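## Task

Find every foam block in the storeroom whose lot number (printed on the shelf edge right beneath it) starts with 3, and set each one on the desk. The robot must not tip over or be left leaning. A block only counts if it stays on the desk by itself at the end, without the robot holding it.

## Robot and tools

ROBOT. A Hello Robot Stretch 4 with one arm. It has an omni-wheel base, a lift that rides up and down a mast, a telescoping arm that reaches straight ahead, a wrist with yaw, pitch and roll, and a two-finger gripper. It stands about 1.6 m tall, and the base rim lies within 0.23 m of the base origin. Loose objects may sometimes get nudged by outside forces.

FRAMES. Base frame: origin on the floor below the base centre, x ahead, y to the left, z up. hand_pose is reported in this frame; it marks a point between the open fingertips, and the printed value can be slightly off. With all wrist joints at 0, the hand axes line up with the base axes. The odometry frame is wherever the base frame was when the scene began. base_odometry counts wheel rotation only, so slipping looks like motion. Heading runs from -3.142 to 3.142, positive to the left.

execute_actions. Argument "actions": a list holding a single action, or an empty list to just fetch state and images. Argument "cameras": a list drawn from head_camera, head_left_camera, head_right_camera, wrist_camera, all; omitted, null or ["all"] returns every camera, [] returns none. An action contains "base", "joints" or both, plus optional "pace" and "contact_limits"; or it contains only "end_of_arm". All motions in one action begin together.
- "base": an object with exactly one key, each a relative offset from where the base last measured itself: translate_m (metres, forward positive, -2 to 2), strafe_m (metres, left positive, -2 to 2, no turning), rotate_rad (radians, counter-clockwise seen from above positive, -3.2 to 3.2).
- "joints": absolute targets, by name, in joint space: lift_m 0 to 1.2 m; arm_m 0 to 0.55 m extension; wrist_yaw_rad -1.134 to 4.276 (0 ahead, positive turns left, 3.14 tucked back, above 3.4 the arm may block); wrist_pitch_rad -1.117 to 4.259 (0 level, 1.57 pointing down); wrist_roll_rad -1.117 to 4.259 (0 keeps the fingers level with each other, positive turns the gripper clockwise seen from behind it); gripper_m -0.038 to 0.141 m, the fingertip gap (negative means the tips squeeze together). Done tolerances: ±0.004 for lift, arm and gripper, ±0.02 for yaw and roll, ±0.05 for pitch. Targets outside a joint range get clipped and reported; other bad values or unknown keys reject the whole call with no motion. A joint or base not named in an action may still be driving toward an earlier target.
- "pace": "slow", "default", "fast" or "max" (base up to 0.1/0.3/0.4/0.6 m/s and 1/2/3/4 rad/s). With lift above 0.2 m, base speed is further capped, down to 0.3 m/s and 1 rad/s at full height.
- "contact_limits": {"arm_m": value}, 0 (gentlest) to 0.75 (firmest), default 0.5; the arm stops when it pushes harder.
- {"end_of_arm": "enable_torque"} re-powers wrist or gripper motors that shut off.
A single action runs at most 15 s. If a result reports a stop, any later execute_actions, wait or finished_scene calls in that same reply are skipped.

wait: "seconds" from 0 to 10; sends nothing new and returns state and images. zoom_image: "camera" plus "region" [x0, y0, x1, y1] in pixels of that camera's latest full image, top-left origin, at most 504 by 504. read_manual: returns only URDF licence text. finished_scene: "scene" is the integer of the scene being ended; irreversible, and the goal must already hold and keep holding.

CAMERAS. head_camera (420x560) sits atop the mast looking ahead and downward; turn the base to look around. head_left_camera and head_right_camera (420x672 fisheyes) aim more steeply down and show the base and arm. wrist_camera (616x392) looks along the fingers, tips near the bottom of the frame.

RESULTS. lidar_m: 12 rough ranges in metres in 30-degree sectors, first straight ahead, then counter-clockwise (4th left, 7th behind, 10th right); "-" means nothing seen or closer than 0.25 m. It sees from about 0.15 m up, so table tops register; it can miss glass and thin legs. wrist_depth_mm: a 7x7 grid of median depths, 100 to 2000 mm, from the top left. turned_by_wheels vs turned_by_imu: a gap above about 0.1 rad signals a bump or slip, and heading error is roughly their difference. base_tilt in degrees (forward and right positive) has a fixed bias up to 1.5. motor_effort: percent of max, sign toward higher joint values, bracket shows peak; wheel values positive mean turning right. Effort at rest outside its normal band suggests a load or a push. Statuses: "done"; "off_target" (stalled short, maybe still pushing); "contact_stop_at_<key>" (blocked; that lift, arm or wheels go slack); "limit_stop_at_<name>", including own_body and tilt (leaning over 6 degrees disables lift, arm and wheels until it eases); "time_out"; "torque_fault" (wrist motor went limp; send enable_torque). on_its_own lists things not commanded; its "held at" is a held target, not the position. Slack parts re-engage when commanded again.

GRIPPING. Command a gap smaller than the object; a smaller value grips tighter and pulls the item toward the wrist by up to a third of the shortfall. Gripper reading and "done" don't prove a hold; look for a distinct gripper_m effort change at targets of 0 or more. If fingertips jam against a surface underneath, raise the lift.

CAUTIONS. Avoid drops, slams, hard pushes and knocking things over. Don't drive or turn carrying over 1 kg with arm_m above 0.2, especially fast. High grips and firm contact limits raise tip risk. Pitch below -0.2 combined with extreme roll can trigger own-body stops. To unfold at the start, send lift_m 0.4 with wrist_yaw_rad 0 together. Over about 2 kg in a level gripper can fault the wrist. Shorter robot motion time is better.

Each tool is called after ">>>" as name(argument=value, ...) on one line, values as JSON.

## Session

>>> execute_actions(actions=[])

Scene clock: 0.00 s.
base_odometry: x=+0.000 y=+0.000 heading=+0.000 (m, m, rad; odometry frame)
turned_by_wheels: +0.000 (rad since the last result)
turned_by_imu: +0.000 (rad since the last result)
base_tilt: forward=+0.8 right=+0.3 (deg)
lidar_m: 1.07 2.09 0.98 0.72 0.65 0.69 2.03 2.13 1.17 0.85 0.76 0.80
base_status: not commanded
joint_positions: lift_m=+0.235 arm_m=+0.001 wrist_yaw_rad=+3.112 wrist_pitch_rad=+0.013 wrist_roll_rad=-0.004 gripper_m=+0.057
joint_status: not commanded
motor_effort: lift_m=+19 arm_m=-1 wrist_yaw_rad=+0 wrist_pitch_rad=-7 wrist_roll_rad=-2 gripper_m=-3 wheel_0=+0 wheel_1=+0 wheel_2=+1 (%)
hand_pose: x=-0.1143 y=+0.0961 z=+0.4089 quat_wxyz=(+0.015, -0.007, -0.002, +1.000) (m; base frame)
wrist_depth_mm: - 139 - - 1921 1537 1308 / - 138 - - 1863 1430 654 / - 135 252 - 1756 960 866 / 118 137 - - 1863 1430 1255 / 1921 - - - 1808 1366 1229 / 1537 1661 211 1863 1661 1366 1205 / 1098 960 1042 1160 193 1098 1182
pictures: head_camera, head_left_camera, head_right_camera, wrist_camera
Images, in order (width x height): head_camera 420x560, head_left_camera 420x672, head_right_camera 420x672, wrist_camera 616x392.

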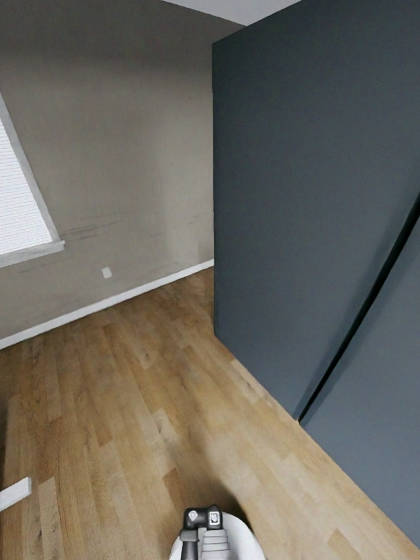

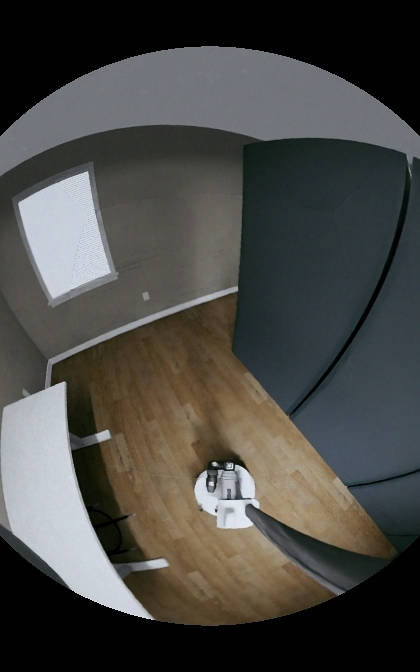

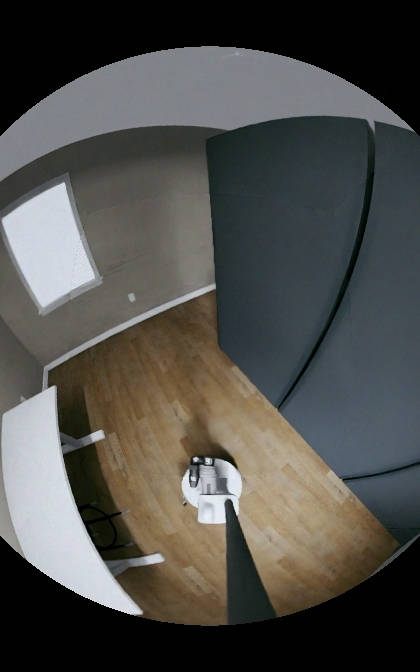

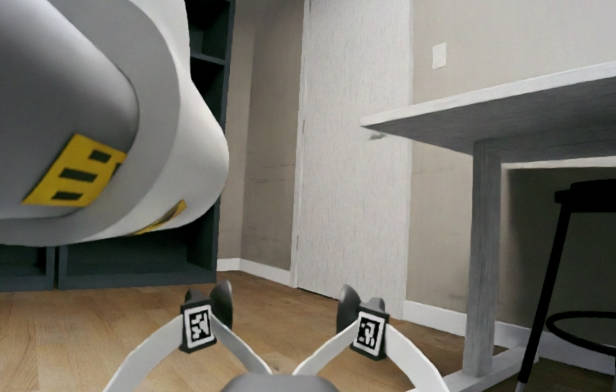

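Same layout.

>>> execute_actions(actions=[{"base":{"rotate_rad":-2.52}}], cameras=[])

>>> execute_actions(actions=[{"base":{"translate_m":1.0},"joints":{"lift_m":0.45,"wrist_yaw_rad":0,"gripper_m":0.14},"pace":"fast"}], cameras=["head_camera","wrist_camera"])

Scene clock: 6.03 s.
base_odometry: x=+0.000 y=+0.000 heading=-2.520 (m, m, rad; odometry frame)
turned_by_wheels: -2.520 (rad since the last result)
turned_by_imu: -2.574 (rad since the last result)
base_tilt: forward=+0.5 right=+0.2 (deg)
lidar_m: 2.12 1.10 0.82 0.77 0.83 1.15 2.12 0.94 0.69 0.65 0.71 2.12
base_status: done
joint_positions: lift_m=+0.235 arm_m=+0.001 wrist_yaw_rad=+3.112 wrist_pitch_rad=+0.013 wrist_roll_rad=-0.004 gripper_m=+0.057
joint_status: not commanded
motor_effort: lift_m=+19(19) arm_m=-1(1) wrist_yaw_rad=+0(0) wrist_pitch_rad=-8(7) wrist_roll_rad=-2(2) gripper_m=-3(2) wheel_0=+0(7) wheel_1=+0(7) wheel_2=-1(5) (%)
hand_pose: x=-0.1143 y=+0.0961 z=+0.4089 quat_wxyz=(+0.015, -0.007, -0.002, +1.000) (m; base frame)
wrist_depth_mm: - 139 - - - - 976 / - 138 - - - - 1008 / - 135 252 - - - 991 / 118 137 - - - - 960 / - - - - - - 960 / 1537 1661 211 1863 1756 1618 946 / 1098 960 1060 1160 193 1182 931
pictures: none
No camera images: the call's "cameras" was empty. Leave "cameras" out to get every camera's image.

Scene clock: 9.80 s.
base_odometry: x=-0.813 y=-0.582 heading=-2.520 (m, m, rad; odometry frame)
turned_by_wheels: +0.000 (rad since the last result)
turned_by_imu: -0.002 (rad since the last result)
base_tilt: forward=+0.5 right=+0.2 (deg)
lidar_m: 1.11 1.07 0.81 0.75 0.81 1.13 3.17 1.02 0.85 1.43 1.55 1.13
base_status: done
joint_positions: lift_m=+0.450 arm_m=+0.001 wrist_yaw_rad=+0.000 wrist_pitch_rad=+0.013 wrist_roll_rad=-0.004 gripper_m=+0.140
joint_status: all done
motor_effort: lift_m=+22(23) arm_m=-1(1) wrist_yaw_rad=-2(3) wrist_pitch_rad=-8(8) wrist_roll_rad=-2(3) gripper_m=-1(2) wheel_0=-1(5) wheel_1=+0(10) wheel_2=+1(12) (%)
hand_pose: x=+0.4600 y=-0.0873 z=+0.6242 quat_wxyz=(+1.000, -0.002, +0.007, +0.000) (m; base frame)
wrist_depth_mm: 1138 1366 1397 1366 1397 1430 1336 / 1060 1078 1042 917 1366 1397 1366 / 1182 1366 1366 1160 1397 1281 1205 / 1205 1336 1336 1205 1366 1366 1336 / 1078 1060 1255 976 1336 1366 1308 / 1229 204 1336 891 904 1366 1308 / 1229 1308 1336 525 1336 1366 1308
pictures: head_camera, wrist_camera
Images, in order (width x height): head_camera 420x560, wrist_camera 616x392.

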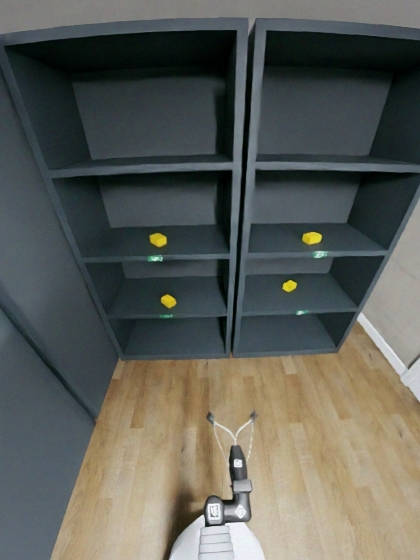

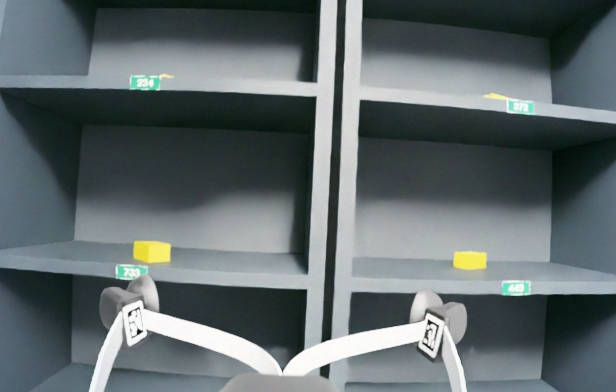

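>>> zoom_image(camera="wrist_camera", region=[480,85,560,125])

>>> zoom_image(camera="wrist_camera", region=[105,65,185,105])

>>> execute_actions(actions=[{"base":{"strafe_m":-0.58},"joints":{"lift_m":0.925,"wrist_pitch_rad":0.27}}], cameras=[])

>>> execute_actions(actions=[{"base":{"translate_m":0.4},"joints":{"arm_m":0.2}}], cameras=["wrist_camera"])

Region (480, 85, 560, 125) of wrist_camera's 616x392 image, scaled by 6.300.

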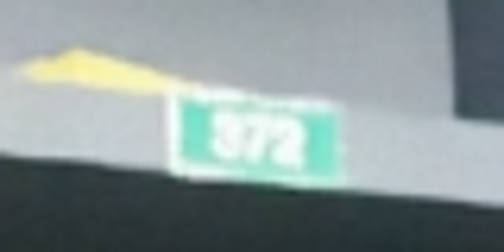

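Region (105, 65, 185, 105) of wrist_camera's 616x392 image, scaled by 6.300.

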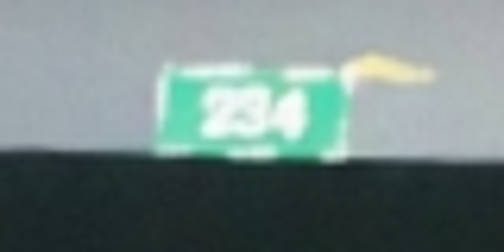

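Scene clock: 18.30 s.
base_odometry: x=-1.151 y=-0.111 heading=-2.520 (m, m, rad; odometry frame)
turned_by_wheels: +0.000 (rad since the last result)
turned_by_imu: +0.001 (rad since the last result)
base_tilt: forward=+0.7 right=+0.2 (deg)
lidar_m: 1.08 1.16 1.39 1.32 1.41 1.95 0.57 0.50 0.69 0.85 0.92 1.15
base_status: done
joint_positions: lift_m=+0.925 arm_m=+0.001 wrist_yaw_rad=+0.000 wrist_pitch_rad=+0.272 wrist_roll_rad=-0.004 gripper_m=+0.140
joint_status: all done
motor_effort: lift_m=+22(21) arm_m=-1(1) wrist_yaw_rad=-2(2) wrist_pitch_rad=-6(7) wrist_roll_rad=-2(1) gripper_m=+2(2) wheel_0=-2(8) wheel_1=+1(9) wheel_2=+0(1) (%)
hand_pose: x=+0.4494 y=-0.0873 z=+1.0254 quat_wxyz=(+0.991, -0.002, +0.136, +0.000) (m; base frame)
wrist_depth_mm: 1205 931 1229 1229 1160 1008 1205 / 1255 976 1255 1281 1281 1025 1205 / 1060 976 1308 1308 1308 1336 1229 / 1336 931 1336 1366 1078 1366 1182 / 1366 1025 1397 1397 1397 1430 1182 / 1060 204 1160 1205 1138 1430 1160 / 1464 991 991 574 991 1430 1138
pictures: none
No camera images: the call's "cameras" was empty. Leave "cameras" out to get every camera's image.

Scene clock: 21.13 s.
base_odometry: x=-1.476 y=-0.344 heading=-2.520 (m, m, rad; odometry frame)
turned_by_wheels: +0.000 (rad since the last result)
turned_by_imu: -0.001 (rad since the last result)
base_tilt: forward=+0.7 right=+0.1 (deg)
lidar_m: 0.69 0.74 1.02 1.32 1.40 1.97 0.87 0.89 0.87 0.87 0.91 0.71
base_status: done
joint_positions: lift_m=+0.925 arm_m=+0.199 wrist_yaw_rad=+0.000 wrist_pitch_rad=+0.272 wrist_roll_rad=-0.004 gripper_m=+0.140
joint_status: all done
motor_effort: lift_m=+22(22) arm_m=+4(5) wrist_yaw_rad=-1(2) wrist_pitch_rad=-7(7) wrist_roll_rad=-3(3) gripper_m=+0(2) wheel_0=+0(5) wheel_1=+1(5) wheel_2=+3(12) (%)
hand_pose: x=+0.6480 y=-0.0874 z=+1.0254 quat_wxyz=(+0.991, -0.002, +0.136, +0.000) (m; base frame)
wrist_depth_mm: 615 676 676 683 691 683 585 / 621 691 699 699 699 707 585 / 640 715 715 732 723 723 580 / 569 603 640 683 723 707 580 / 359 377 389 397 427 442 452 / 298 205 301 303 304 310 312 / 654 820 809 236 842 647 554
pictures: wrist_camera
Images, in order (width x height): wrist_camera 616x392.

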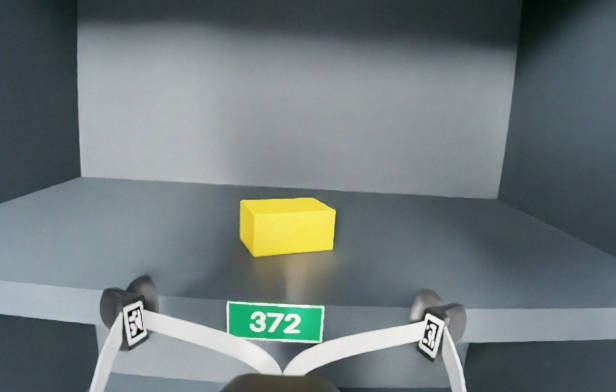

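>>> execute_actions(actions=[{"joints":{"arm_m":0.385}}], cameras=[])

>>> execute_actions(actions=[{"joints":{"gripper_m":0.04}}], cameras=[])

>>> execute_actions(actions=[{"joints":{"lift_m":0.96}}], cameras=[])

>>> execute_actions(actions=[{"joints":{"arm_m":0}}], cameras=["wrist_camera"])

>>> execute_actions(actions=[{"base":{"rotate_rad":-2.7},"joints":{"lift_m":0.74}}], cameras=[])

>>> execute_actions(actions=[{"base":{"translate_m":0.2},"joints":{"arm_m":0.5}}], cameras=["head_left_camera"])

Scene clock: 31.20 s.
base_odometry: x=-1.476 y=-0.344 heading=-2.520 (m, m, rad; odometry frame)
turned_by_wheels: +0.000 (rad since the last result)
turned_by_imu: +0.000 (rad since the last result)
base_tilt: forward=+0.7 right=+0.3 (deg)
lidar_m: 0.67 0.74 1.04 1.33 1.41 1.99 0.89 0.92 0.88 0.89 0.94 0.72
base_status: not commanded
joint_positions: lift_m=+0.925 arm_m=+0.384 wrist_yaw_rad=+0.000 wrist_pitch_rad=+0.272 wrist_roll_rad=-0.004 gripper_m=+0.140
joint_status: all done
motor_effort: lift_m=+22(22) arm_m=+4(5) wrist_yaw_rad=-1(0) wrist_pitch_rad=-8(7) wrist_roll_rad=-2(3) gripper_m=-1(0) wheel_0=+0(0) wheel_1=+1(1) wheel_2=+3(2) (%)
hand_pose: x=+0.8330 y=-0.0874 z=+1.0254 quat_wxyz=(+0.991, -0.002, +0.136, +0.000) (m; base frame)
wrist_depth_mm: 500 500 504 508 508 508 512 / 517 517 517 525 521 525 530 / 535 535 539 539 539 544 544 / 539 544 554 554 559 564 559 / 362 377 397 413 427 439 449 / 262 204 213 224 282 304 307 / 214 210 209 191 220 231 -
pictures: none
No camera images: the call's "cameras" was empty. Leave "cameras" out to get every camera's image.

Scene clock: 33.20 s.
base_odometry: x=-1.476 y=-0.344 heading=-2.520 (m, m, rad; odometry frame)
turned_by_wheels: +0.000 (rad since the last result)
turned_by_imu: +0.000 (rad since the last result)
base_tilt: forward=+0.6 right=+0.2 (deg)
lidar_m: 0.69 0.73 1.03 1.33 1.42 1.96 0.88 0.91 0.89 0.90 0.94 0.72
base_status: not commanded
joint_positions: lift_m=+0.925 arm_m=+0.384 wrist_yaw_rad=+0.000 wrist_pitch_rad=+0.272 wrist_roll_rad=-0.004 gripper_m=+0.040
joint_status: all done
motor_effort: lift_m=+22(22) arm_m=+4(4) wrist_yaw_rad=-1(1) wrist_pitch_rad=-7(6) wrist_roll_rad=-1(2) gripper_m=-6(1) wheel_0=+0(0) wheel_1=+0(0) wheel_2=+2(2) (%)
hand_pose: x=+0.8330 y=-0.0874 z=+1.0254 quat_wxyz=(+0.991, -0.002, +0.136, +0.000) (m; base frame)
wrist_depth_mm: 500 504 504 508 508 508 512 / 512 517 521 521 525 525 530 / 530 535 539 539 544 544 544 / 544 549 549 554 559 559 564 / 362 377 397 289 427 439 452 / 260 272 209 224 285 304 307 / 214 206 210 217 186 236 -
pictures: none
No camera images: the call's "cameras" was empty. Leave "cameras" out to get every camera's image.

Scene clock: 34.17 s.
base_odometry: x=-1.476 y=-0.344 heading=-2.520 (m, m, rad; odometry frame)
turned_by_wheels: +0.000 (rad since the last result)
turned_by_imu: +0.000 (rad since the last result)
base_tilt: forward=+0.5 right=+0.2 (deg)
lidar_m: 0.69 0.73 1.04 1.33 1.41 1.96 0.88 0.92 0.89 0.87 0.92 0.73
base_status: not commanded
joint_positions: lift_m=+0.960 arm_m=+0.384 wrist_yaw_rad=+0.000 wrist_pitch_rad=+0.272 wrist_roll_rad=-0.004 gripper_m=+0.040
joint_status: all done
motor_effort: lift_m=+22(23) arm_m=+4(4) wrist_yaw_rad=+0(1) wrist_pitch_rad=-6(7) wrist_roll_rad=-2(2) gripper_m=-1(3) wheel_0=+0(0) wheel_1=+1(0) wheel_2=+3(3) (%)
hand_pose: x=+0.8330 y=-0.0874 z=+1.0604 quat_wxyz=(+0.991, -0.002, +0.136, +0.000) (m; base frame)
wrist_depth_mm: 504 500 504 508 508 512 512 / 512 517 521 525 525 525 525 / 530 535 539 539 544 544 539 / 549 554 559 554 559 564 559 / 445 469 488 508 525 544 535 / 322 336 210 259 373 377 379 / 265 254 236 231 186 293 301
pictures: none
No camera images: the call's "cameras" was empty. Leave "cameras" out to get every camera's image.

Scene clock: 36.40 s.
base_odometry: x=-1.476 y=-0.344 heading=-2.520 (m, m, rad; odometry frame)
turned_by_wheels: +0.000 (rad since the last result)
turned_by_imu: +0.000 (rad since the last result)
base_tilt: forward=+0.6 right=+0.3 (deg)
lidar_m: 0.69 0.72 1.04 1.33 1.38 1.96 0.90 0.89 0.90 0.87 0.95 0.71
base_status: not commanded
joint_positions: lift_m=+0.960 arm_m=+0.001 wrist_yaw_rad=+0.000 wrist_pitch_rad=+0.272 wrist_roll_rad=-0.004 gripper_m=+0.040
joint_status: all done
motor_effort: lift_m=+22(22) arm_m=-5(4) wrist_yaw_rad=+0(2) wrist_pitch_rad=-8(7) wrist_roll_rad=-2(1) gripper_m=-4(5) wheel_0=+0(0) wheel_1=+1(0) wheel_2=+3(2) (%)
hand_pose: x=+0.4500 y=-0.0874 z=+1.0603 quat_wxyz=(+0.991, -0.002, +0.136, +0.000) (m; base frame)
wrist_depth_mm: 621 842 854 866 866 809 569 / 627 878 878 891 904 820 580 / 640 904 917 917 931 820 574 / 621 759 798 768 904 750 569 / 521 512 525 517 530 554 521 / 661 1008 209 1025 1008 759 549 / 661 798 904 976 186 750 554
pictures: wrist_camera
Images, in order (width x height): wrist_camera 616x392.

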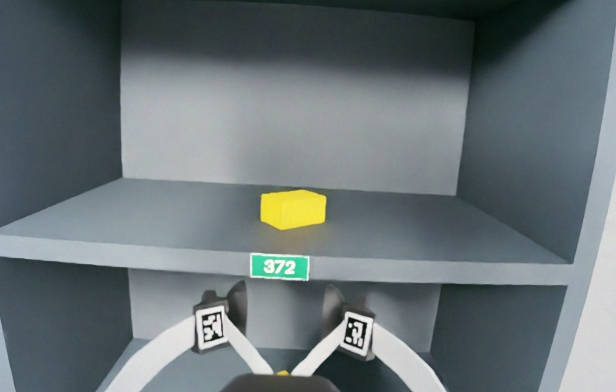

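Scene clock: 39.23 s.
base_odometry: x=-1.476 y=-0.344 heading=+1.063 (m, m, rad; odometry frame)
turned_by_wheels: -2.700 (rad since the last result)
turned_by_imu: -2.758 (rad since the last result)
base_tilt: forward=+0.5 right=+0.1 (deg)
lidar_m: 0.89 0.96 0.86 0.89 0.76 0.69 0.71 0.92 1.33 1.36 1.78 0.92
base_status: done
joint_positions: lift_m=+0.740 arm_m=+0.001 wrist_yaw_rad=+0.000 wrist_pitch_rad=+0.272 wrist_roll_rad=-0.004 gripper_m=+0.040
joint_status: all done
motor_effort: lift_m=+16(22) arm_m=-4(5) wrist_yaw_rad=-1(1) wrist_pitch_rad=-7(7) wrist_roll_rad=-1(2) gripper_m=-4(6) wheel_0=+0(5) wheel_1=+1(6) wheel_2=+1(7) (%)
hand_pose: x=+0.4500 y=-0.0874 z=+0.8409 quat_wxyz=(+0.991, -0.002, +0.136, +0.000) (m; base frame)
wrist_depth_mm: 854 1025 1430 - - - - / 866 1078 1464 - - - - / 891 1118 1537 - - - - / 917 1025 1025 1078 1336 - - / 931 1182 960 798 - - - / 946 1182 209 1756 1808 1921 1983 / 960 1078 1008 1430 186 1499 1576
pictures: none
No camera images: the call's "cameras" was empty. Leave "cameras" out to get every camera's image.

Scene clock: 41.77 s.
base_odometry: x=-1.379 y=-0.169 heading=+1.063 (m, m, rad; odometry frame)
turned_by_wheels: +0.000 (rad since the last result)
turned_by_imu: +0.000 (rad since the last result)
base_tilt: forward=+0.7 right=+0.3 (deg)
lidar_m: 0.68 0.88 0.76 0.82 0.91 0.86 0.92 1.17 1.41 1.43 1.86 0.68
base_status: done
joint_positions: lift_m=+0.740 arm_m=+0.499 wrist_yaw_rad=+0.000 wrist_pitch_rad=+0.272 wrist_roll_rad=-0.004 gripper_m=+0.040
joint_status: all done
motor_effort: lift_m=+15(16) arm_m=+4(5) wrist_yaw_rad=-1(0) wrist_pitch_rad=-6(8) wrist_roll_rad=-2(2) gripper_m=-2(5) wheel_0=-1(6) wheel_1=+2(5) wheel_2=+0(11) (%)
hand_pose: x=+0.9480 y=-0.0874 z=+0.8409 quat_wxyz=(+0.991, -0.002, +0.136, +0.000) (m; base frame)
wrist_depth_mm: 569 707 960 1464 - - - / 580 732 1008 1537 - - - / 597 759 1042 1576 - - - / 615 768 946 1078 1138 1229 - / 574 597 621 647 668 699 - / 413 430 210 439 477 480 488 / 338 324 330 355 186 375 384
pictures: head_left_camera
Images, in order (width x height): head_left_camera 420x672.

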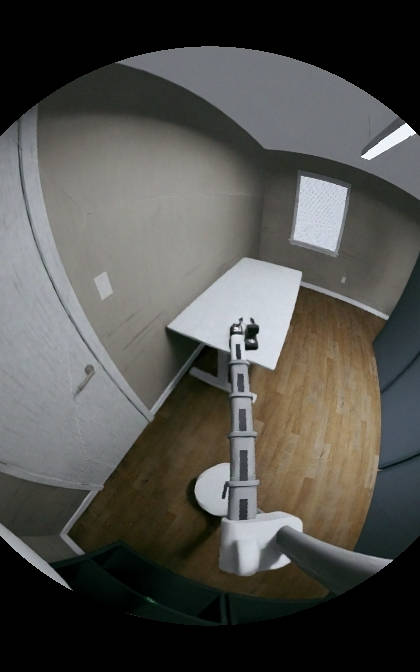

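Missed; redo.

>>> execute_actions(actions=[{"base":{"translate_m":-0.2},"joints":{"arm_m":0,"gripper_m":0.14},"pace":"fast"}], cameras=[])

>>> execute_actions(actions=[{"base":{"rotate_rad":2.69},"joints":{"lift_m":0.925}}], cameras=[])

>>> execute_actions(actions=[{"joints":{"arm_m":0.405}}], cameras=[])

>>> execute_actions(actions=[{"joints":{"gripper_m":0.005}}], cameras=[])

>>> execute_actions(actions=[{"joints":{"lift_m":0.96}}], cameras=["wrist_camera"])

Scene clock: 52.60 s.
base_odometry: x=-1.476 y=-0.344 heading=+1.063 (m, m, rad; odometry frame)
turned_by_wheels: +0.000 (rad since the last result)
turned_by_imu: +0.001 (rad since the last result)
base_tilt: forward=+0.6 right=+0.2 (deg)
lidar_m: 0.89 0.98 0.86 0.90 0.76 0.67 0.71 0.94 1.32 1.37 1.79 0.88
base_status: done
joint_positions: lift_m=+0.740 arm_m=+0.001 wrist_yaw_rad=+0.000 wrist_pitch_rad=+0.272 wrist_roll_rad=-0.004 gripper_m=+0.140
joint_status: all done
motor_effort: lift_m=+16(16) arm_m=-4(6) wrist_yaw_rad=+0(2) wrist_pitch_rad=-7(8) wrist_roll_rad=-3(1) gripper_m=-2(5) wheel_0=+1(7) wheel_1=+0(6) wheel_2=+0(9) (%)
hand_pose: x=+0.4499 y=-0.0875 z=+0.8408 quat_wxyz=(+0.991, -0.002, +0.136, +0.000) (m; base frame)
wrist_depth_mm: 842 1042 1430 - - - - / 866 1078 1464 - - - - / 878 1118 1537 - - - - / 904 1025 1025 1078 1336 - - / 917 1160 946 798 - - - / 946 204 991 1863 1808 1983 - / 946 1205 1008 676 1397 1464 1576
pictures: none
No camera images: the call's "cameras" was empty. Leave "cameras" out to get every camera's image.

Scene clock: 55.23 s.
base_odometry: x=-1.476 y=-0.344 heading=-2.530 (m, m, rad; odometry frame)
turned_by_wheels: +2.690 (rad since the last result)
turned_by_imu: +2.748 (rad since the last result)
base_tilt: forward=+0.6 right=+0.2 (deg)
lidar_m: 0.70 0.69 1.03 1.33 1.40 1.92 0.88 0.91 0.89 0.88 0.92 0.71
base_status: done
joint_positions: lift_m=+0.925 arm_m=+0.001 wrist_yaw_rad=+0.000 wrist_pitch_rad=+0.272 wrist_roll_rad=-0.004 gripper_m=+0.140
joint_status: all done
motor_effort: lift_m=+22(24) arm_m=-4(5) wrist_yaw_rad=-1(0) wrist_pitch_rad=-7(7) wrist_roll_rad=-1(3) gripper_m=-2(2) wheel_0=+0(7) wheel_1=-2(9) wheel_2=+1(10) (%)
hand_pose: x=+0.4500 y=-0.0875 z=+1.0254 quat_wxyz=(+0.991, -0.002, +0.136, +0.000) (m; base frame)
wrist_depth_mm: 634 854 866 866 866 798 564 / 640 866 878 891 904 798 564 / 654 904 917 931 931 798 564 / 574 609 634 615 741 683 559 / 640 820 976 500 517 544 521 / 683 204 1008 1008 1008 699 554 / 668 842 854 512 904 661 569
pictures: none
No camera images: the call's "cameras" was empty. Leave "cameras" out to get every camera's image.

Scene clock: 57.53 s.
base_odometry: x=-1.476 y=-0.344 heading=-2.530 (m, m, rad; odometry frame)
turned_by_wheels: +0.000 (rad since the last result)
turned_by_imu: +0.000 (rad since the last result)
base_tilt: forward=+0.6 right=+0.2 (deg)
lidar_m: 0.67 0.72 1.02 1.33 1.40 1.97 0.89 0.92 0.86 0.88 0.93 0.73
base_status: not commanded
joint_positions: lift_m=+0.925 arm_m=+0.404 wrist_yaw_rad=+0.000 wrist_pitch_rad=+0.272 wrist_roll_rad=-0.004 gripper_m=+0.140
joint_status: all done
motor_effort: lift_m=+22(22) arm_m=+4(5) wrist_yaw_rad=-1(0) wrist_pitch_rad=-7(7) wrist_roll_rad=-3(2) gripper_m=-1(1) wheel_0=+0(0) wheel_1=-2(2) wheel_2=+1(1) (%)
hand_pose: x=+0.8530 y=-0.0874 z=+1.0254 quat_wxyz=(+0.991, -0.002, +0.136, +0.000) (m; base frame)
wrist_depth_mm: 480 480 488 488 492 496 496 / 496 496 500 504 508 508 512 / 512 512 517 521 521 530 530 / 521 525 530 535 544 544 549 / 359 377 394 407 427 442 452 / 260 204 224 222 282 306 306 / 214 209 208 185 220 231 -
pictures: none
No camera images: the call's "cameras" was empty. Leave "cameras" out to get every camera's image.

Scene clock: 59.87 s.
base_odometry: x=-1.476 y=-0.344 heading=-2.530 (m, m, rad; odometry frame)
turned_by_wheels: +0.000 (rad since the last result)
turned_by_imu: +0.000 (rad since the last result)
base_tilt: forward=+0.6 right=+0.2 (deg)
lidar_m: 0.69 0.71 1.04 1.33 1.38 1.92 0.88 0.92 0.89 0.88 0.94 0.71
base_status: not commanded
joint_positions: lift_m=+0.925 arm_m=+0.404 wrist_yaw_rad=+0.000 wrist_pitch_rad=+0.272 wrist_roll_rad=-0.004 gripper_m=+0.005
joint_status: all done
motor_effort: lift_m=+22(22) arm_m=+4(4) wrist_yaw_rad=-1(0) wrist_pitch_rad=-7(7) wrist_roll_rad=-2(2) gripper_m=-6(6) wheel_0=+0(0) wheel_1=-2(2) wheel_2=+1(1) (%)
hand_pose: x=+0.8530 y=-0.0874 z=+1.0254 quat_wxyz=(+0.991, -0.002, +0.136, +0.000) (m; base frame)
wrist_depth_mm: 480 484 484 488 492 492 496 / 496 496 500 504 508 508 512 / 508 517 517 521 525 530 525 / 517 525 535 539 539 544 549 / 359 375 392 287 427 439 449 / 260 273 258 209 286 306 307 / 215 208 179 196 172 236 -
pictures: none
No camera images: the call's "cameras" was empty. Leave "cameras" out to get every camera's image.

Scene clock: 60.83 s.
base_odometry: x=-1.476 y=-0.344 heading=-2.530 (m, m, rad; odometry frame)
turned_by_wheels: +0.000 (rad since the last result)
turned_by_imu: +0.000 (rad since the last result)
base_tilt: forward=+0.7 right=+0.2 (deg)
lidar_m: 0.67 0.70 1.00 1.31 1.37 1.95 0.88 0.91 0.89 0.86 0.95 0.73
base_status: not commanded
joint_positions: lift_m=+0.960 arm_m=+0.404 wrist_yaw_rad=+0.000 wrist_pitch_rad=+0.272 wrist_roll_rad=-0.004 gripper_m=+0.005
joint_status: all done
motor_effort: lift_m=+22(21) arm_m=+5(5) wrist_yaw_rad=-1(1) wrist_pitch_rad=-8(7) wrist_roll_rad=-2(3) gripper_m=-7(5) wheel_0=+0(0) wheel_1=-2(2) wheel_2=+1(1) (%)
hand_pose: x=+0.8530 y=-0.0874 z=+1.0604 quat_wxyz=(+0.991, -0.002, +0.136, +0.000) (m; base frame)
wrist_depth_mm: 477 480 484 492 492 496 500 / 492 496 504 504 504 508 512 / 508 512 517 521 521 530 525 / 525 530 535 539 544 544 544 / 442 466 488 504 525 544 521 / 324 338 329 210 370 379 379 / 266 257 181 195 172 293 301
pictures: wrist_camera
Images, in order (width x height): wrist_camera 616x392.

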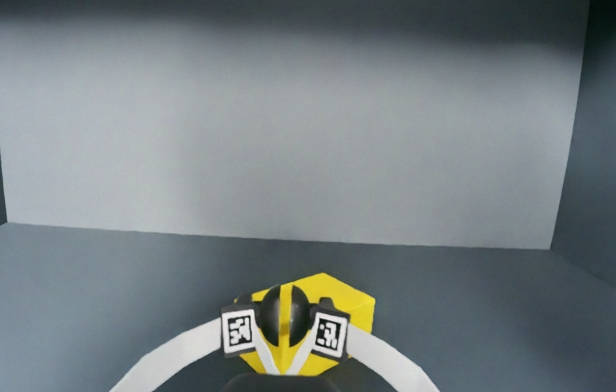

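>>> execute_actions(actions=[{"joints":{"gripper_m":0.14,"arm_m":0.3}}], cameras=["wrist_camera"])

Scene clock: 65.87 s.
base_odometry: x=-1.476 y=-0.344 heading=-2.530 (m, m, rad; odometry frame)
turned_by_wheels: +0.000 (rad since the last result)
turned_by_imu: +0.000 (rad since the last result)
base_tilt: forward=+0.6 right=+0.1 (deg)
lidar_m: 0.68 0.71 1.01 1.33 1.37 1.91 0.89 0.90 0.88 0.86 0.96 0.71
base_status: not commanded
joint_positions: lift_m=+0.960 arm_m=+0.301 wrist_yaw_rad=+0.000 wrist_pitch_rad=+0.272 wrist_roll_rad=-0.004 gripper_m=+0.140
joint_status: all done
motor_effort: lift_m=+22(22) arm_m=-4(6) wrist_yaw_rad=-1(1) wrist_pitch_rad=-7(7) wrist_roll_rad=-2(2) gripper_m=+0(5) wheel_0=+0(0) wheel_1=-2(2) wheel_2=+1(1) (%)
hand_pose: x=+0.7496 y=-0.0874 z=+1.0604 quat_wxyz=(+0.991, -0.002, +0.136, +0.000) (m; base frame)
wrist_depth_mm: 574 580 580 585 591 591 569 / 585 597 597 609 609 603 569 / 609 615 621 627 634 627 569 / 621 634 640 640 647 647 564 / 445 466 484 389 525 544 517 / 322 204 353 347 351 377 379 / 266 258 260 218 271 286 301
pictures: wrist_camera
Images, in order (width x height): wrist_camera 616x392.

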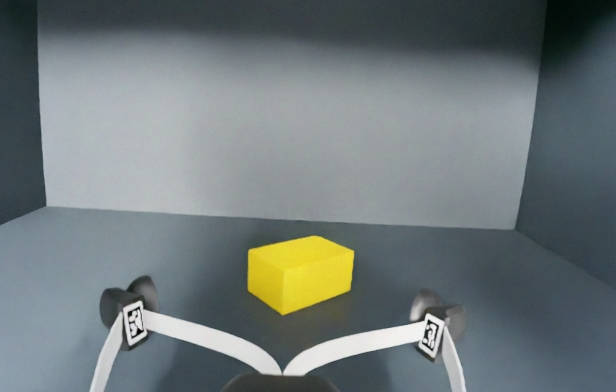

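>>> execute_actions(actions=[{"base":{"strafe_m":0.16},"joints":{"lift_m":1.0,"wrist_yaw_rad":-0.8}}], cameras=[])

>>> execute_actions(actions=[{"base":{"translate_m":0.1},"joints":{"arm_m":0.5}}], cameras=[])

>>> execute_actions(actions=[{"joints":{"lift_m":0.94}}], cameras=["wrist_camera"])

Scene clock: 74.87 s.
base_odometry: x=-1.384 y=-0.475 heading=-2.530 (m, m, rad; odometry frame)
turned_by_wheels: +0.000 (rad since the last result)
turned_by_imu: +0.000 (rad since the last result)
base_tilt: forward=+0.6 right=+0.3 (deg)
lidar_m: 0.68 0.72 1.03 1.16 1.22 1.73 1.16 0.92 1.07 1.04 1.11 0.73
base_status: done
joint_positions: lift_m=+1.000 arm_m=+0.301 wrist_yaw_rad=-0.799 wrist_pitch_rad=+0.272 wrist_roll_rad=-0.004 gripper_m=+0.140
joint_status: all done
motor_effort: lift_m=+22(23) arm_m=-4(5) wrist_yaw_rad=-3(9) wrist_pitch_rad=-6(7) wrist_roll_rad=-3(2) gripper_m=+2(2) wheel_0=+1(7) wheel_1=-1(9) wheel_2=+1(0) (%)
hand_pose: x=+0.6027 y=-0.2602 z=+1.1004 quat_wxyz=(+0.913, +0.051, +0.126, -0.385) (m; base frame)
wrist_depth_mm: 569 654 788 691 574 891 798 / 585 676 798 699 580 904 809 / 597 699 820 723 603 931 831 / 615 723 831 741 627 946 831 / 539 544 597 621 634 960 842 / 394 204 430 473 627 946 854 / 324 317 330 285 668 960 866
pictures: none
No camera images: the call's "cameras" was empty. Leave "cameras" out to get every camera's image.

Scene clock: 76.57 s.
base_odometry: x=-1.466 y=-0.532 heading=-2.530 (m, m, rad; odometry frame)
turned_by_wheels: +0.000 (rad since the last result)
turned_by_imu: +0.000 (rad since the last result)
base_tilt: forward=+0.5 right=+0.3 (deg)
lidar_m: 0.57 0.62 0.90 1.16 1.23 1.70 1.14 1.02 1.08 1.04 0.86 0.62
base_status: done
joint_positions: lift_m=+1.000 arm_m=+0.499 wrist_yaw_rad=-0.800 wrist_pitch_rad=+0.272 wrist_roll_rad=-0.004 gripper_m=+0.140
joint_status: all done
motor_effort: lift_m=+22(22) arm_m=+4(6) wrist_yaw_rad=-1(3) wrist_pitch_rad=-8(8) wrist_roll_rad=-1(2) gripper_m=-2(0) wheel_0=+1(4) wheel_1=+2(5) wheel_2=+0(6) (%)
hand_pose: x=+0.8010 y=-0.2602 z=+1.1004 quat_wxyz=(+0.913, +0.051, +0.126, -0.386) (m; base frame)
wrist_depth_mm: 332 379 455 569 580 488 439 / 338 394 473 585 591 496 445 / 349 404 488 615 603 508 452 / 359 418 508 634 615 521 455 / 368 427 521 615 597 525 466 / 368 204 430 445 433 462 455 / 322 315 314 220 332 351 368
pictures: none
No camera images: the call's "cameras" was empty. Leave "cameras" out to get every camera's image.

Scene clock: 77.73 s.
base_odometry: x=-1.466 y=-0.532 heading=-2.530 (m, m, rad; odometry frame)
turned_by_wheels: +0.000 (rad since the last result)
turned_by_imu: +0.000 (rad since the last result)
base_tilt: forward=+0.5 right=+0.3 (deg)
lidar_m: 0.59 0.62 0.87 1.17 1.23 1.70 1.12 1.03 1.07 1.05 0.85 0.60
base_status: not commanded
joint_positions: lift_m=+0.940 arm_m=+0.499 wrist_yaw_rad=-0.800 wrist_pitch_rad=+0.272 wrist_roll_rad=-0.004 gripper_m=+0.140
joint_status: all done
motor_effort: lift_m=+15(20) arm_m=+4(4) wrist_yaw_rad=-1(1) wrist_pitch_rad=-7(8) wrist_roll_rad=-2(3) gripper_m=+2(1) wheel_0=+1(1) wheel_1=+2(2) wheel_2=+0(0) (%)
hand_pose: x=+0.8010 y=-0.2602 z=+1.0409 quat_wxyz=(+0.913, +0.051, +0.126, -0.386) (m; base frame)
wrist_depth_mm: 332 382 459 564 574 488 439 / 338 394 477 591 591 500 442 / 349 404 492 615 603 508 449 / 357 418 508 615 615 517 455 / 359 404 439 459 473 492 459 / 289 204 293 250 315 340 343 / 237 231 196 180 243 257 271
pictures: wrist_camera
Images, in order (width x height): wrist_camera 616x392.

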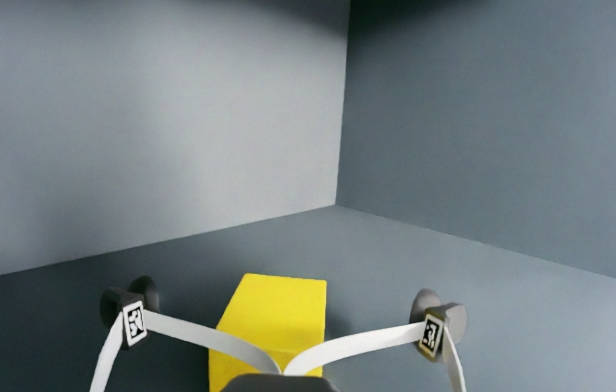

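>>> execute_actions(actions=[{"base":{"strafe_m":0.015},"joints":{"lift_m":0.925}}], cameras=[])

>>> execute_actions(actions=[{"joints":{"gripper_m":0.01}}], cameras=[])

>>> execute_actions(actions=[{"joints":{"lift_m":0.96}}], cameras=["wrist_camera"])

Scene clock: 83.13 s.
base_odometry: x=-1.457 y=-0.544 heading=-2.530 (m, m, rad; odometry frame)
turned_by_wheels: +0.000 (rad since the last result)
turned_by_imu: +0.000 (rad since the last result)
base_tilt: forward=+0.6 right=+0.1 (deg)
lidar_m: 0.59 0.62 0.85 1.14 1.22 1.68 1.21 1.01 1.08 1.06 0.85 0.62
base_status: done
joint_positions: lift_m=+0.925 arm_m=+0.499 wrist_yaw_rad=-0.800 wrist_pitch_rad=+0.272 wrist_roll_rad=-0.004 gripper_m=+0.140
joint_status: all done
motor_effort: lift_m=+15(15) arm_m=+4(4) wrist_yaw_rad=-2(1) wrist_pitch_rad=-7(7) wrist_roll_rad=-2(2) gripper_m=+0(1) wheel_0=+1(6) wheel_1=+1(7) wheel_2=+0(2) (%)
hand_pose: x=+0.8010 y=-0.2602 z=+1.0259 quat_wxyz=(+0.913, +0.051, +0.126, -0.386) (m; base frame)
wrist_depth_mm: 332 382 459 569 591 504 452 / 340 392 477 591 603 512 455 / 349 407 492 615 621 525 462 / 357 418 508 609 615 530 469 / 349 377 397 415 430 445 459 / 262 204 266 208 287 309 310 / 215 210 209 185 222 234 -
pictures: none
No camera images: the call's "cameras" was empty. Leave "cameras" out to get every camera's image.

Scene clock: 85.40 s.
base_odometry: x=-1.457 y=-0.544 heading=-2.530 (m, m, rad; odometry frame)
turned_by_wheels: +0.000 (rad since the last result)
turned_by_imu: +0.000 (rad since the last result)
base_tilt: forward=+0.5 right=+0.2 (deg)
lidar_m: 0.59 0.63 0.88 1.15 1.21 1.66 1.24 1.01 1.08 1.07 0.88 0.62
base_status: not commanded
joint_positions: lift_m=+0.925 arm_m=+0.499 wrist_yaw_rad=-0.800 wrist_pitch_rad=+0.272 wrist_roll_rad=-0.004 gripper_m=+0.010
joint_status: all done
motor_effort: lift_m=+15(15) arm_m=+4(4) wrist_yaw_rad=-1(1) wrist_pitch_rad=-7(8) wrist_roll_rad=-1(2) gripper_m=-16(19) wheel_0=+1(0) wheel_1=+1(1) wheel_2=-1(1) (%)
hand_pose: x=+0.8010 y=-0.2602 z=+1.0259 quat_wxyz=(+0.913, +0.051, +0.126, -0.386) (m; base frame)
wrist_depth_mm: 334 382 459 569 597 504 452 / 340 394 473 591 609 512 455 / 349 407 492 615 615 521 462 / 359 421 508 609 621 535 469 / 349 377 399 415 427 445 455 / 262 271 196 199 304 309 310 / 215 170 189 188 178 234 -
pictures: none
No camera images: the call's "cameras" was empty. Leave "cameras" out to get every camera's image.

Scene clock: 86.37 s.
base_odometry: x=-1.457 y=-0.544 heading=-2.530 (m, m, rad; odometry frame)
turned_by_wheels: +0.000 (rad since the last result)
turned_by_imu: +0.000 (rad since the last result)
base_tilt: forward=+0.6 right=+0.3 (deg)
lidar_m: 0.59 0.60 0.88 1.15 1.21 1.70 1.19 1.03 1.10 1.08 0.87 0.63
base_status: not commanded
joint_positions: lift_m=+0.960 arm_m=+0.499 wrist_yaw_rad=-0.800 wrist_pitch_rad=+0.273 wrist_roll_rad=-0.004 gripper_m=+0.010
joint_status: all done
motor_effort: lift_m=+22(23) arm_m=+4(4) wrist_yaw_rad=-1(1) wrist_pitch_rad=-8(9) wrist_roll_rad=-2(2) gripper_m=-23(21) wheel_0=+1(0) wheel_1=+1(2) wheel_2=-1(1) (%)
hand_pose: x=+0.8010 y=-0.2602 z=+1.0602 quat_wxyz=(+0.913, +0.051, +0.126, -0.385) (m; base frame)
wrist_depth_mm: 330 379 459 569 591 504 452 / 340 394 473 591 603 512 455 / 349 407 492 615 621 525 462 / 357 418 508 640 634 535 469 / 368 415 484 512 530 512 473 / 322 334 195 200 373 379 382 / 264 170 189 189 178 287 303
pictures: wrist_camera
Images, in order (width x height): wrist_camera 616x392.

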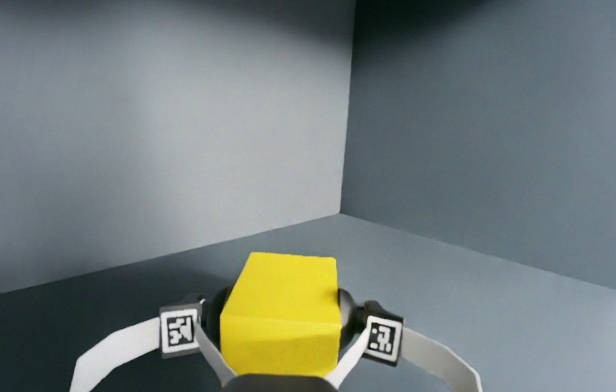

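>>> execute_actions(actions=[{"joints":{"arm_m":0}}], cameras=[])

>>> execute_actions(actions=[{"base":{"rotate_rad":-1.55},"joints":{"lift_m":0.72}}], cameras=[])

>>> execute_actions(actions=[{"base":{"translate_m":-0.35},"joints":{"wrist_yaw_rad":0}}], cameras=[])

>>> execute_actions(actions=[{"base":{"strafe_m":-1.5},"joints":{"arm_m":0.4},"pace":"fast"}], cameras=[])

>>> execute_actions(actions=[{"joints":{"lift_m":0.657}}], cameras=["wrist_camera"])

Scene clock: 96.13 s.
base_odometry: x=-1.457 y=-0.544 heading=-2.530 (m, m, rad; odometry frame)
turned_by_wheels: +0.000 (rad since the last result)
turned_by_imu: +0.000 (rad since the last result)
base_tilt: forward=+0.8 right=+0.2 (deg)
lidar_m: 0.58 0.62 0.88 1.14 1.19 1.69 1.23 1.02 1.10 1.06 0.88 0.63
base_status: not commanded
joint_positions: lift_m=+0.960 arm_m=+0.001 wrist_yaw_rad=-0.800 wrist_pitch_rad=+0.273 wrist_roll_rad=-0.004 gripper_m=+0.010
joint_status: all done
motor_effort: lift_m=+22(22) arm_m=-5(4) wrist_yaw_rad=+0(0) wrist_pitch_rad=-9(9) wrist_roll_rad=-1(3) gripper_m=-21(21) wheel_0=+0(1) wheel_1=+1(1) wheel_2=-1(1) (%)
hand_pose: x=+0.3029 y=-0.2602 z=+1.0602 quat_wxyz=(+0.913, +0.051, +0.126, -0.386) (m; base frame)
wrist_depth_mm: 732 842 891 723 1060 904 778 / 741 866 904 750 1098 931 798 / 768 891 917 768 1118 931 809 / 707 750 798 778 1138 960 831 / 449 508 615 768 1160 976 842 / 820 931 195 199 1118 991 842 / 842 170 189 189 178 946 854
pictures: none
No camera images: the call's "cameras" was empty. Leave "cameras" out to get every camera's image.

Scene clock: 98.30 s.
base_odometry: x=-1.457 y=-0.544 heading=+2.204 (m, m, rad; odometry frame)
turned_by_wheels: -1.550 (rad since the last result)
turned_by_imu: -1.583 (rad since the last result)
base_tilt: forward=+0.7 right=+0.0 (deg)
lidar_m: 1.07 0.84 0.62 0.58 0.63 0.90 1.16 1.23 1.69 1.20 1.03 1.07
base_status: done
joint_positions: lift_m=+0.720 arm_m=+0.001 wrist_yaw_rad=-0.800 wrist_pitch_rad=+0.273 wrist_roll_rad=-0.004 gripper_m=+0.010
joint_status: all done
motor_effort: lift_m=+16(21) arm_m=-4(5) wrist_yaw_rad=+0(0) wrist_pitch_rad=-8(8) wrist_roll_rad=-2(3) gripper_m=-20(20) wheel_0=+1(5) wheel_1=+1(7) wheel_2=+1(6) (%)
hand_pose: x=+0.3029 y=-0.2602 z=+0.8207 quat_wxyz=(+0.913, +0.051, +0.126, -0.386) (m; base frame)
wrist_depth_mm: 750 854 1060 1308 1661 - - / 759 866 1078 1336 1756 - - / 788 891 1118 1397 1863 - - / 809 931 1160 1366 1205 1138 1537 / 820 960 1182 1430 1808 1366 - / 842 946 196 199 1397 1756 1983 / 854 170 189 189 178 1464 1537
pictures: none
No camera images: the call's "cameras" was empty. Leave "cameras" out to get every camera's image.

Scene clock: 100.93 s.
base_odometry: x=-1.250 y=-0.827 heading=+2.204 (m, m, rad; odometry frame)
turned_by_wheels: +0.000 (rad since the last result)
turned_by_imu: +0.001 (rad since the last result)
base_tilt: forward=+0.6 right=+0.2 (deg)
lidar_m: 1.40 0.86 0.63 0.58 0.63 0.84 0.80 0.85 1.22 2.35 1.18 1.45
base_status: done
joint_positions: lift_m=+0.720 arm_m=+0.001 wrist_yaw_rad=+0.000 wrist_pitch_rad=+0.273 wrist_roll_rad=-0.004 gripper_m=+0.010
joint_status: all done
motor_effort: lift_m=+16(16) arm_m=-4(4) wrist_yaw_rad=+0(7) wrist_pitch_rad=-9(9) wrist_roll_rad=-2(2) gripper_m=-18(22) wheel_0=-1(6) wheel_1=-1(7) wheel_2=-1(7) (%)
hand_pose: x=+0.4499 y=-0.0875 z=+0.8207 quat_wxyz=(+0.991, -0.002, +0.136, +0.000) (m; base frame)
wrist_depth_mm: 1118 1118 1118 1138 1138 1138 1160 / 1160 1138 1138 1160 1138 1182 1205 / 1205 1182 1182 1205 1205 1229 1229 / 1229 1229 1229 1229 1229 1281 1255 / 1255 1255 1281 1255 1281 1336 1336 / 1336 1308 195 200 1336 1366 1366 / 1336 170 189 189 178 1366 1430
pictures: none
No camera images: the call's "cameras" was empty. Leave "cameras" out to get every camera's image.

Scene clock: 105.90 s.
base_odometry: x=-0.041 y=+0.061 heading=+2.204 (m, m, rad; odometry frame)
turned_by_wheels: +0.000 (rad since the last result)
turned_by_imu: +0.002 (rad since the last result)
base_tilt: forward=+0.8 right=+0.2 (deg)
lidar_m: 0.61 0.67 2.03 2.11 1.17 0.86 0.83 0.88 1.25 2.10 0.85 0.62
base_status: done
joint_positions: lift_m=+0.720 arm_m=+0.399 wrist_yaw_rad=+0.000 wrist_pitch_rad=+0.273 wrist_roll_rad=-0.004 gripper_m=+0.010
joint_status: all done
motor_effort: lift_m=+16(16) arm_m=+4(6) wrist_yaw_rad=-1(0) wrist_pitch_rad=-9(9) wrist_roll_rad=-2(2) gripper_m=-22(20) wheel_0=+0(10) wheel_1=+1(10) wheel_2=+0(0) (%)
hand_pose: x=+0.8480 y=-0.0874 z=+0.8208 quat_wxyz=(+0.991, -0.002, +0.136, +0.000) (m; base frame)
wrist_depth_mm: 732 723 732 741 741 750 750 / 750 750 759 759 768 768 768 / 778 778 778 788 788 798 809 / 788 798 798 820 809 820 831 / 517 544 569 597 615 634 647 / 377 392 195 199 433 439 442 / 310 170 189 188 179 334 349
pictures: none
No camera images: the call's "cameras" was empty. Leave "cameras" out to get every camera's image.

Scene clock: 107.10 s.
base_odometry: x=-0.041 y=+0.061 heading=+2.204 (m, m, rad; odometry frame)
turned_by_wheels: +0.000 (rad since the last result)
turned_by_imu: +0.000 (rad since the last result)
base_tilt: forward=+0.7 right=+0.1 (deg)
lidar_m: 0.61 0.66 2.02 2.11 1.18 0.88 0.83 0.89 1.23 2.10 0.86 0.64
base_status: not commanded
joint_positions: lift_m=+0.657 arm_m=+0.399 wrist_yaw_rad=+0.000 wrist_pitch_rad=+0.273 wrist_roll_rad=-0.004 gripper_m=+0.010
joint_status: all done
motor_effort: lift_m=+15(15) arm_m=+4(4) wrist_yaw_rad=-1(2) wrist_pitch_rad=-9(9) wrist_roll_rad=-2(2) gripper_m=-20(21) wheel_0=+0(0) wheel_1=+1(1) wheel_2=+0(0) (%)
hand_pose: x=+0.8480 y=-0.0874 z=+0.7578 quat_wxyz=(+0.991, -0.002, +0.136, +0.000) (m; base frame)
wrist_depth_mm: 732 732 741 741 750 741 750 / 750 750 759 759 759 768 768 / 778 778 788 788 788 788 798 / 580 609 647 691 732 809 809 / 366 384 402 421 436 449 459 / 265 276 195 199 306 310 312 / 219 170 189 188 178 235 -
pictures: wrist_camera
Images, in order (width x height): wrist_camera 616x392.

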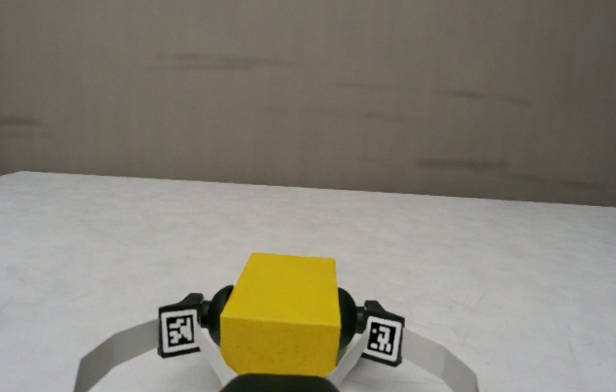

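>>> execute_actions(actions=[{"joints":{"gripper_m":0.14}}], cameras=[])

>>> execute_actions(actions=[{"base":{"rotate_rad":-0.02},"joints":{"arm_m":0},"pace":"fast"}], cameras=[])

>>> execute_actions(actions=[{"base":{"strafe_m":-1.6},"pace":"fast"}], cameras=[])

>>> execute_actions(actions=[{"base":{"translate_m":-1.93},"joints":{"lift_m":0.4,"wrist_pitch_rad":0,"wrist_yaw_rad":1.0},"pace":"fast"}], cameras=[])

>>> execute_actions(actions=[{"base":{"strafe_m":0.35},"pace":"fast"}], cameras=["wrist_camera"])

>>> execute_actions(actions=[{"base":{"strafe_m":0.93},"pace":"fast"}], cameras=["wrist_camera"])

Scene clock: 117.70 s.
base_odometry: x=-0.041 y=+0.061 heading=+2.204 (m, m, rad; odometry frame)
turned_by_wheels: +0.000 (rad since the last result)
turned_by_imu: +0.000 (rad since the last result)
base_tilt: forward=+0.7 right=+0.4 (deg)
lidar_m: 0.62 0.66 2.04 2.10 1.17 0.87 0.82 0.88 1.23 2.09 0.83 0.64
base_status: not commanded
joint_positions: lift_m=+0.657 arm_m=+0.399 wrist_yaw_rad=+0.000 wrist_pitch_rad=+0.273 wrist_roll_rad=-0.004 gripper_m=+0.140
joint_status: all done
motor_effort: lift_m=+15(16) arm_m=+4(4) wrist_yaw_rad=-2(1) wrist_pitch_rad=-9(9) wrist_roll_rad=-1(2) gripper_m=+3(20) wheel_0=+0(0) wheel_1=+1(1) wheel_2=+0(0) (%)
hand_pose: x=+0.8480 y=-0.0874 z=+0.7578 quat_wxyz=(+0.991, -0.002, +0.136, +0.000) (m; base frame)
wrist_depth_mm: 732 732 732 741 732 741 750 / 750 759 759 768 759 768 768 / 768 778 778 788 788 798 798 / 580 615 647 691 741 809 809 / 366 384 404 418 433 449 462 / 266 204 270 212 290 312 314 / 219 213 210 184 224 236 -
pictures: none
No camera images: the call's "cameras" was empty. Leave "cameras" out to get every camera's image.

Scene clock: 119.60 s.
base_odometry: x=-0.041 y=+0.061 heading=+2.184 (m, m, rad; odometry frame)
turned_by_wheels: -0.020 (rad since the last result)
turned_by_imu: -0.020 (rad since the last result)
base_tilt: forward=+0.6 right=+0.3 (deg)
lidar_m: 0.60 0.65 2.02 2.11 1.20 0.85 0.83 0.88 1.22 2.09 0.87 0.61
base_status: done
joint_positions: lift_m=+0.657 arm_m=+0.001 wrist_yaw_rad=+0.000 wrist_pitch_rad=+0.272 wrist_roll_rad=-0.004 gripper_m=+0.140
joint_status: all done
motor_effort: lift_m=+15(15) arm_m=-4(5) wrist_yaw_rad=+0(2) wrist_pitch_rad=-8(8) wrist_roll_rad=-3(2) gripper_m=-2(1) wheel_0=+0(4) wheel_1=+1(5) wheel_2=+0(6) (%)
hand_pose: x=+0.4500 y=-0.0875 z=+0.7579 quat_wxyz=(+0.991, -0.002, +0.136, +0.000) (m; base frame)
wrist_depth_mm: 1078 1098 1098 1118 1118 1138 1138 / 1098 1138 1138 1160 1160 1160 1160 / 1138 1138 1160 1182 1182 1205 1229 / 585 621 647 627 759 809 878 / 433 418 418 427 442 459 466 / 1255 204 609 661 1308 1336 1336 / 1182 866 931 375 1308 1366 1366
pictures: none
No camera images: the call's "cameras" was empty. Leave "cameras" out to get every camera's image.

Scene clock: 124.80 s.
base_odometry: x=+1.268 y=+0.981 heading=+2.184 (m, m, rad; odometry frame)
turned_by_wheels: +0.000 (rad since the last result)
turned_by_imu: +0.003 (rad since the last result)
base_tilt: forward=+0.7 right=+0.3 (deg)
lidar_m: 1.40 0.88 0.88 3.29 1.19 0.98 2.18 0.75 0.53 0.48 0.52 0.67
base_status: done
joint_positions: lift_m=+0.657 arm_m=+0.001 wrist_yaw_rad=+0.000 wrist_pitch_rad=+0.272 wrist_roll_rad=-0.004 gripper_m=+0.140
joint_status: not commanded
motor_effort: lift_m=+16(16) arm_m=-4(4) wrist_yaw_rad=+0(0) wrist_pitch_rad=-7(7) wrist_roll_rad=-1(2) gripper_m=-2(3) wheel_0=-2(11) wheel_1=+0(12) wheel_2=+0(3) (%)
hand_pose: x=+0.4500 y=-0.0875 z=+0.7579 quat_wxyz=(+0.991, -0.002, +0.136, +0.000) (m; base frame)
wrist_depth_mm: 1078 1078 1098 1098 1118 891 627 / 1098 1118 1138 1138 1160 891 615 / 1138 1160 1160 1182 1182 891 597 / 1182 1205 1205 1229 1229 891 621 / 1229 1229 1229 1281 1255 866 621 / 1281 204 1308 1281 1308 788 609 / 1255 1229 1229 723 1229 750 597
pictures: none
No camera images: the call's "cameras" was empty. Leave "cameras" out to get every camera's image.

Scene clock: 130.93 s.
base_odometry: x=+2.378 y=-0.598 heading=+2.183 (m, m, rad; odometry frame)
turned_by_wheels: +0.000 (rad since the last result)
turned_by_imu: +0.004 (rad since the last result)
base_tilt: forward=+0.6 right=+0.1 (deg)
lidar_m: 2.05 0.77 0.89 1.48 0.54 0.37 0.34 0.38 0.53 0.48 0.51 0.74
base_status: done
joint_positions: lift_m=+0.400 arm_m=+0.001 wrist_yaw_rad=+1.000 wrist_pitch_rad=+0.002 wrist_roll_rad=-0.004 gripper_m=+0.140
joint_status: all done
motor_effort: lift_m=+16(16) arm_m=-4(4) wrist_yaw_rad=+1(6) wrist_pitch_rad=-7(13) wrist_roll_rad=-1(2) gripper_m=+2(0) wheel_0=+0(6) wheel_1=+0(6) wheel_2=-2(10) (%)
hand_pose: x=+0.4016 y=+0.1954 z=+0.5778 quat_wxyz=(+0.878, -0.002, +0.000, +0.479) (m; base frame)
wrist_depth_mm: - - 1430 654 741 - - / - - 1098 654 732 - - / - - 1430 634 715 - - / - - 1430 634 723 - - / - - 1255 627 715 - - / - 204 1430 627 676 - - / 1537 1308 1255 377 683 1618 1808
pictures: none
No camera images: the call's "cameras" was empty. Leave "cameras" out to get every camera's image.

Scene clock: 133.03 s.
base_odometry: x=+2.092 y=-0.799 heading=+2.183 (m, m, rad; odometry frame)
turned_by_wheels: +0.000 (rad since the last result)
turned_by_imu: -0.001 (rad since the last result)
base_tilt: forward=+0.5 right=+0.0 (deg)
lidar_m: 0.63 0.63 0.89 1.44 0.53 0.37 0.35 0.38 0.54 0.86 0.89 1.26
base_status: done
joint_positions: lift_m=+0.400 arm_m=+0.001 wrist_yaw_rad=+1.000 wrist_pitch_rad=+0.002 wrist_roll_rad=-0.004 gripper_m=+0.140
joint_status: not commanded
motor_effort: lift_m=+16(16) arm_m=-4(4) wrist_yaw_rad=+0(0) wrist_pitch_rad=-7(8) wrist_roll_rad=-2(3) gripper_m=+3(3) wheel_0=+0(9) wheel_1=-1(12) wheel_2=-1(3) (%)
hand_pose: x=+0.4016 y=+0.1955 z=+0.5778 quat_wxyz=(+0.878, -0.002, +0.000, +0.479) (m; base frame)
wrist_depth_mm: - - 1098 699 654 603 334 / - - 1042 946 904 798 329 / - 1863 1098 1229 1060 842 332 / - 1921 1098 1229 1060 831 330 / - 1921 1042 1042 946 809 329 / - 204 1060 1160 469 340 320 / 1537 1366 1025 661 946 330 324
pictures: wrist_camera
Images, in order (width x height): wrist_camera 616x392.

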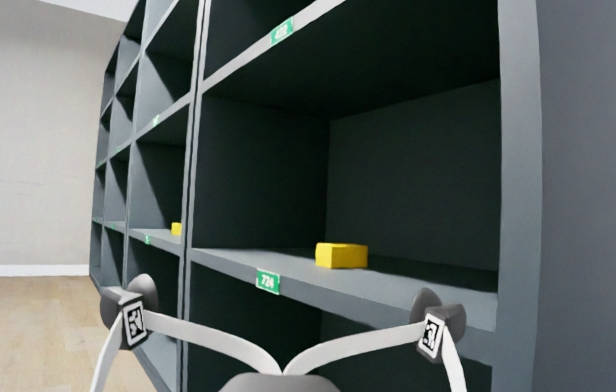

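Scene clock: 136.50 s.
base_odometry: x=+1.331 y=-1.334 heading=+2.183 (m, m, rad; odometry frame)
turned_by_wheels: +0.000 (rad since the last result)
turned_by_imu: -0.003 (rad since the last result)
base_tilt: forward=+0.6 right=+0.2 (deg)
lidar_m: 0.59 0.62 0.90 1.44 0.51 0.35 0.34 0.38 0.55 1.50 0.86 0.62
base_status: done
joint_positions: lift_m=+0.400 arm_m=+0.001 wrist_yaw_rad=+1.000 wrist_pitch_rad=+0.002 wrist_roll_rad=-0.004 gripper_m=+0.140
joint_status: not commanded
motor_effort: lift_m=+16(16) arm_m=-4(4) wrist_yaw_rad=+0(0) wrist_pitch_rad=-8(8) wrist_roll_rad=-3(1) gripper_m=-2(2) wheel_0=+0(11) wheel_1=-2(13) wheel_2=-1(1) (%)
hand_pose: x=+0.4016 y=+0.1955 z=+0.5778 quat_wxyz=(+0.878, -0.002, +0.000, +0.479) (m; base frame)
wrist_depth_mm: - - 1138 699 654 597 342 / - - 1042 946 904 798 338 / - 1921 1098 1229 1078 842 330 / - 1921 1098 1229 1078 831 329 / - 1921 1025 831 960 809 327 / - 204 1060 1160 477 343 329 / 1537 1366 1025 661 946 338 330
pictures: wrist_camera
Images, in order (width x height): wrist_camera 616x392.

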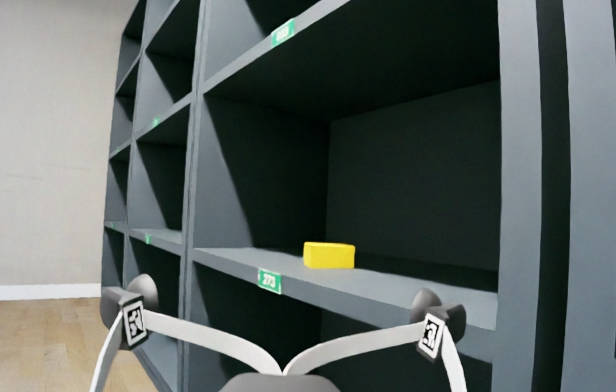

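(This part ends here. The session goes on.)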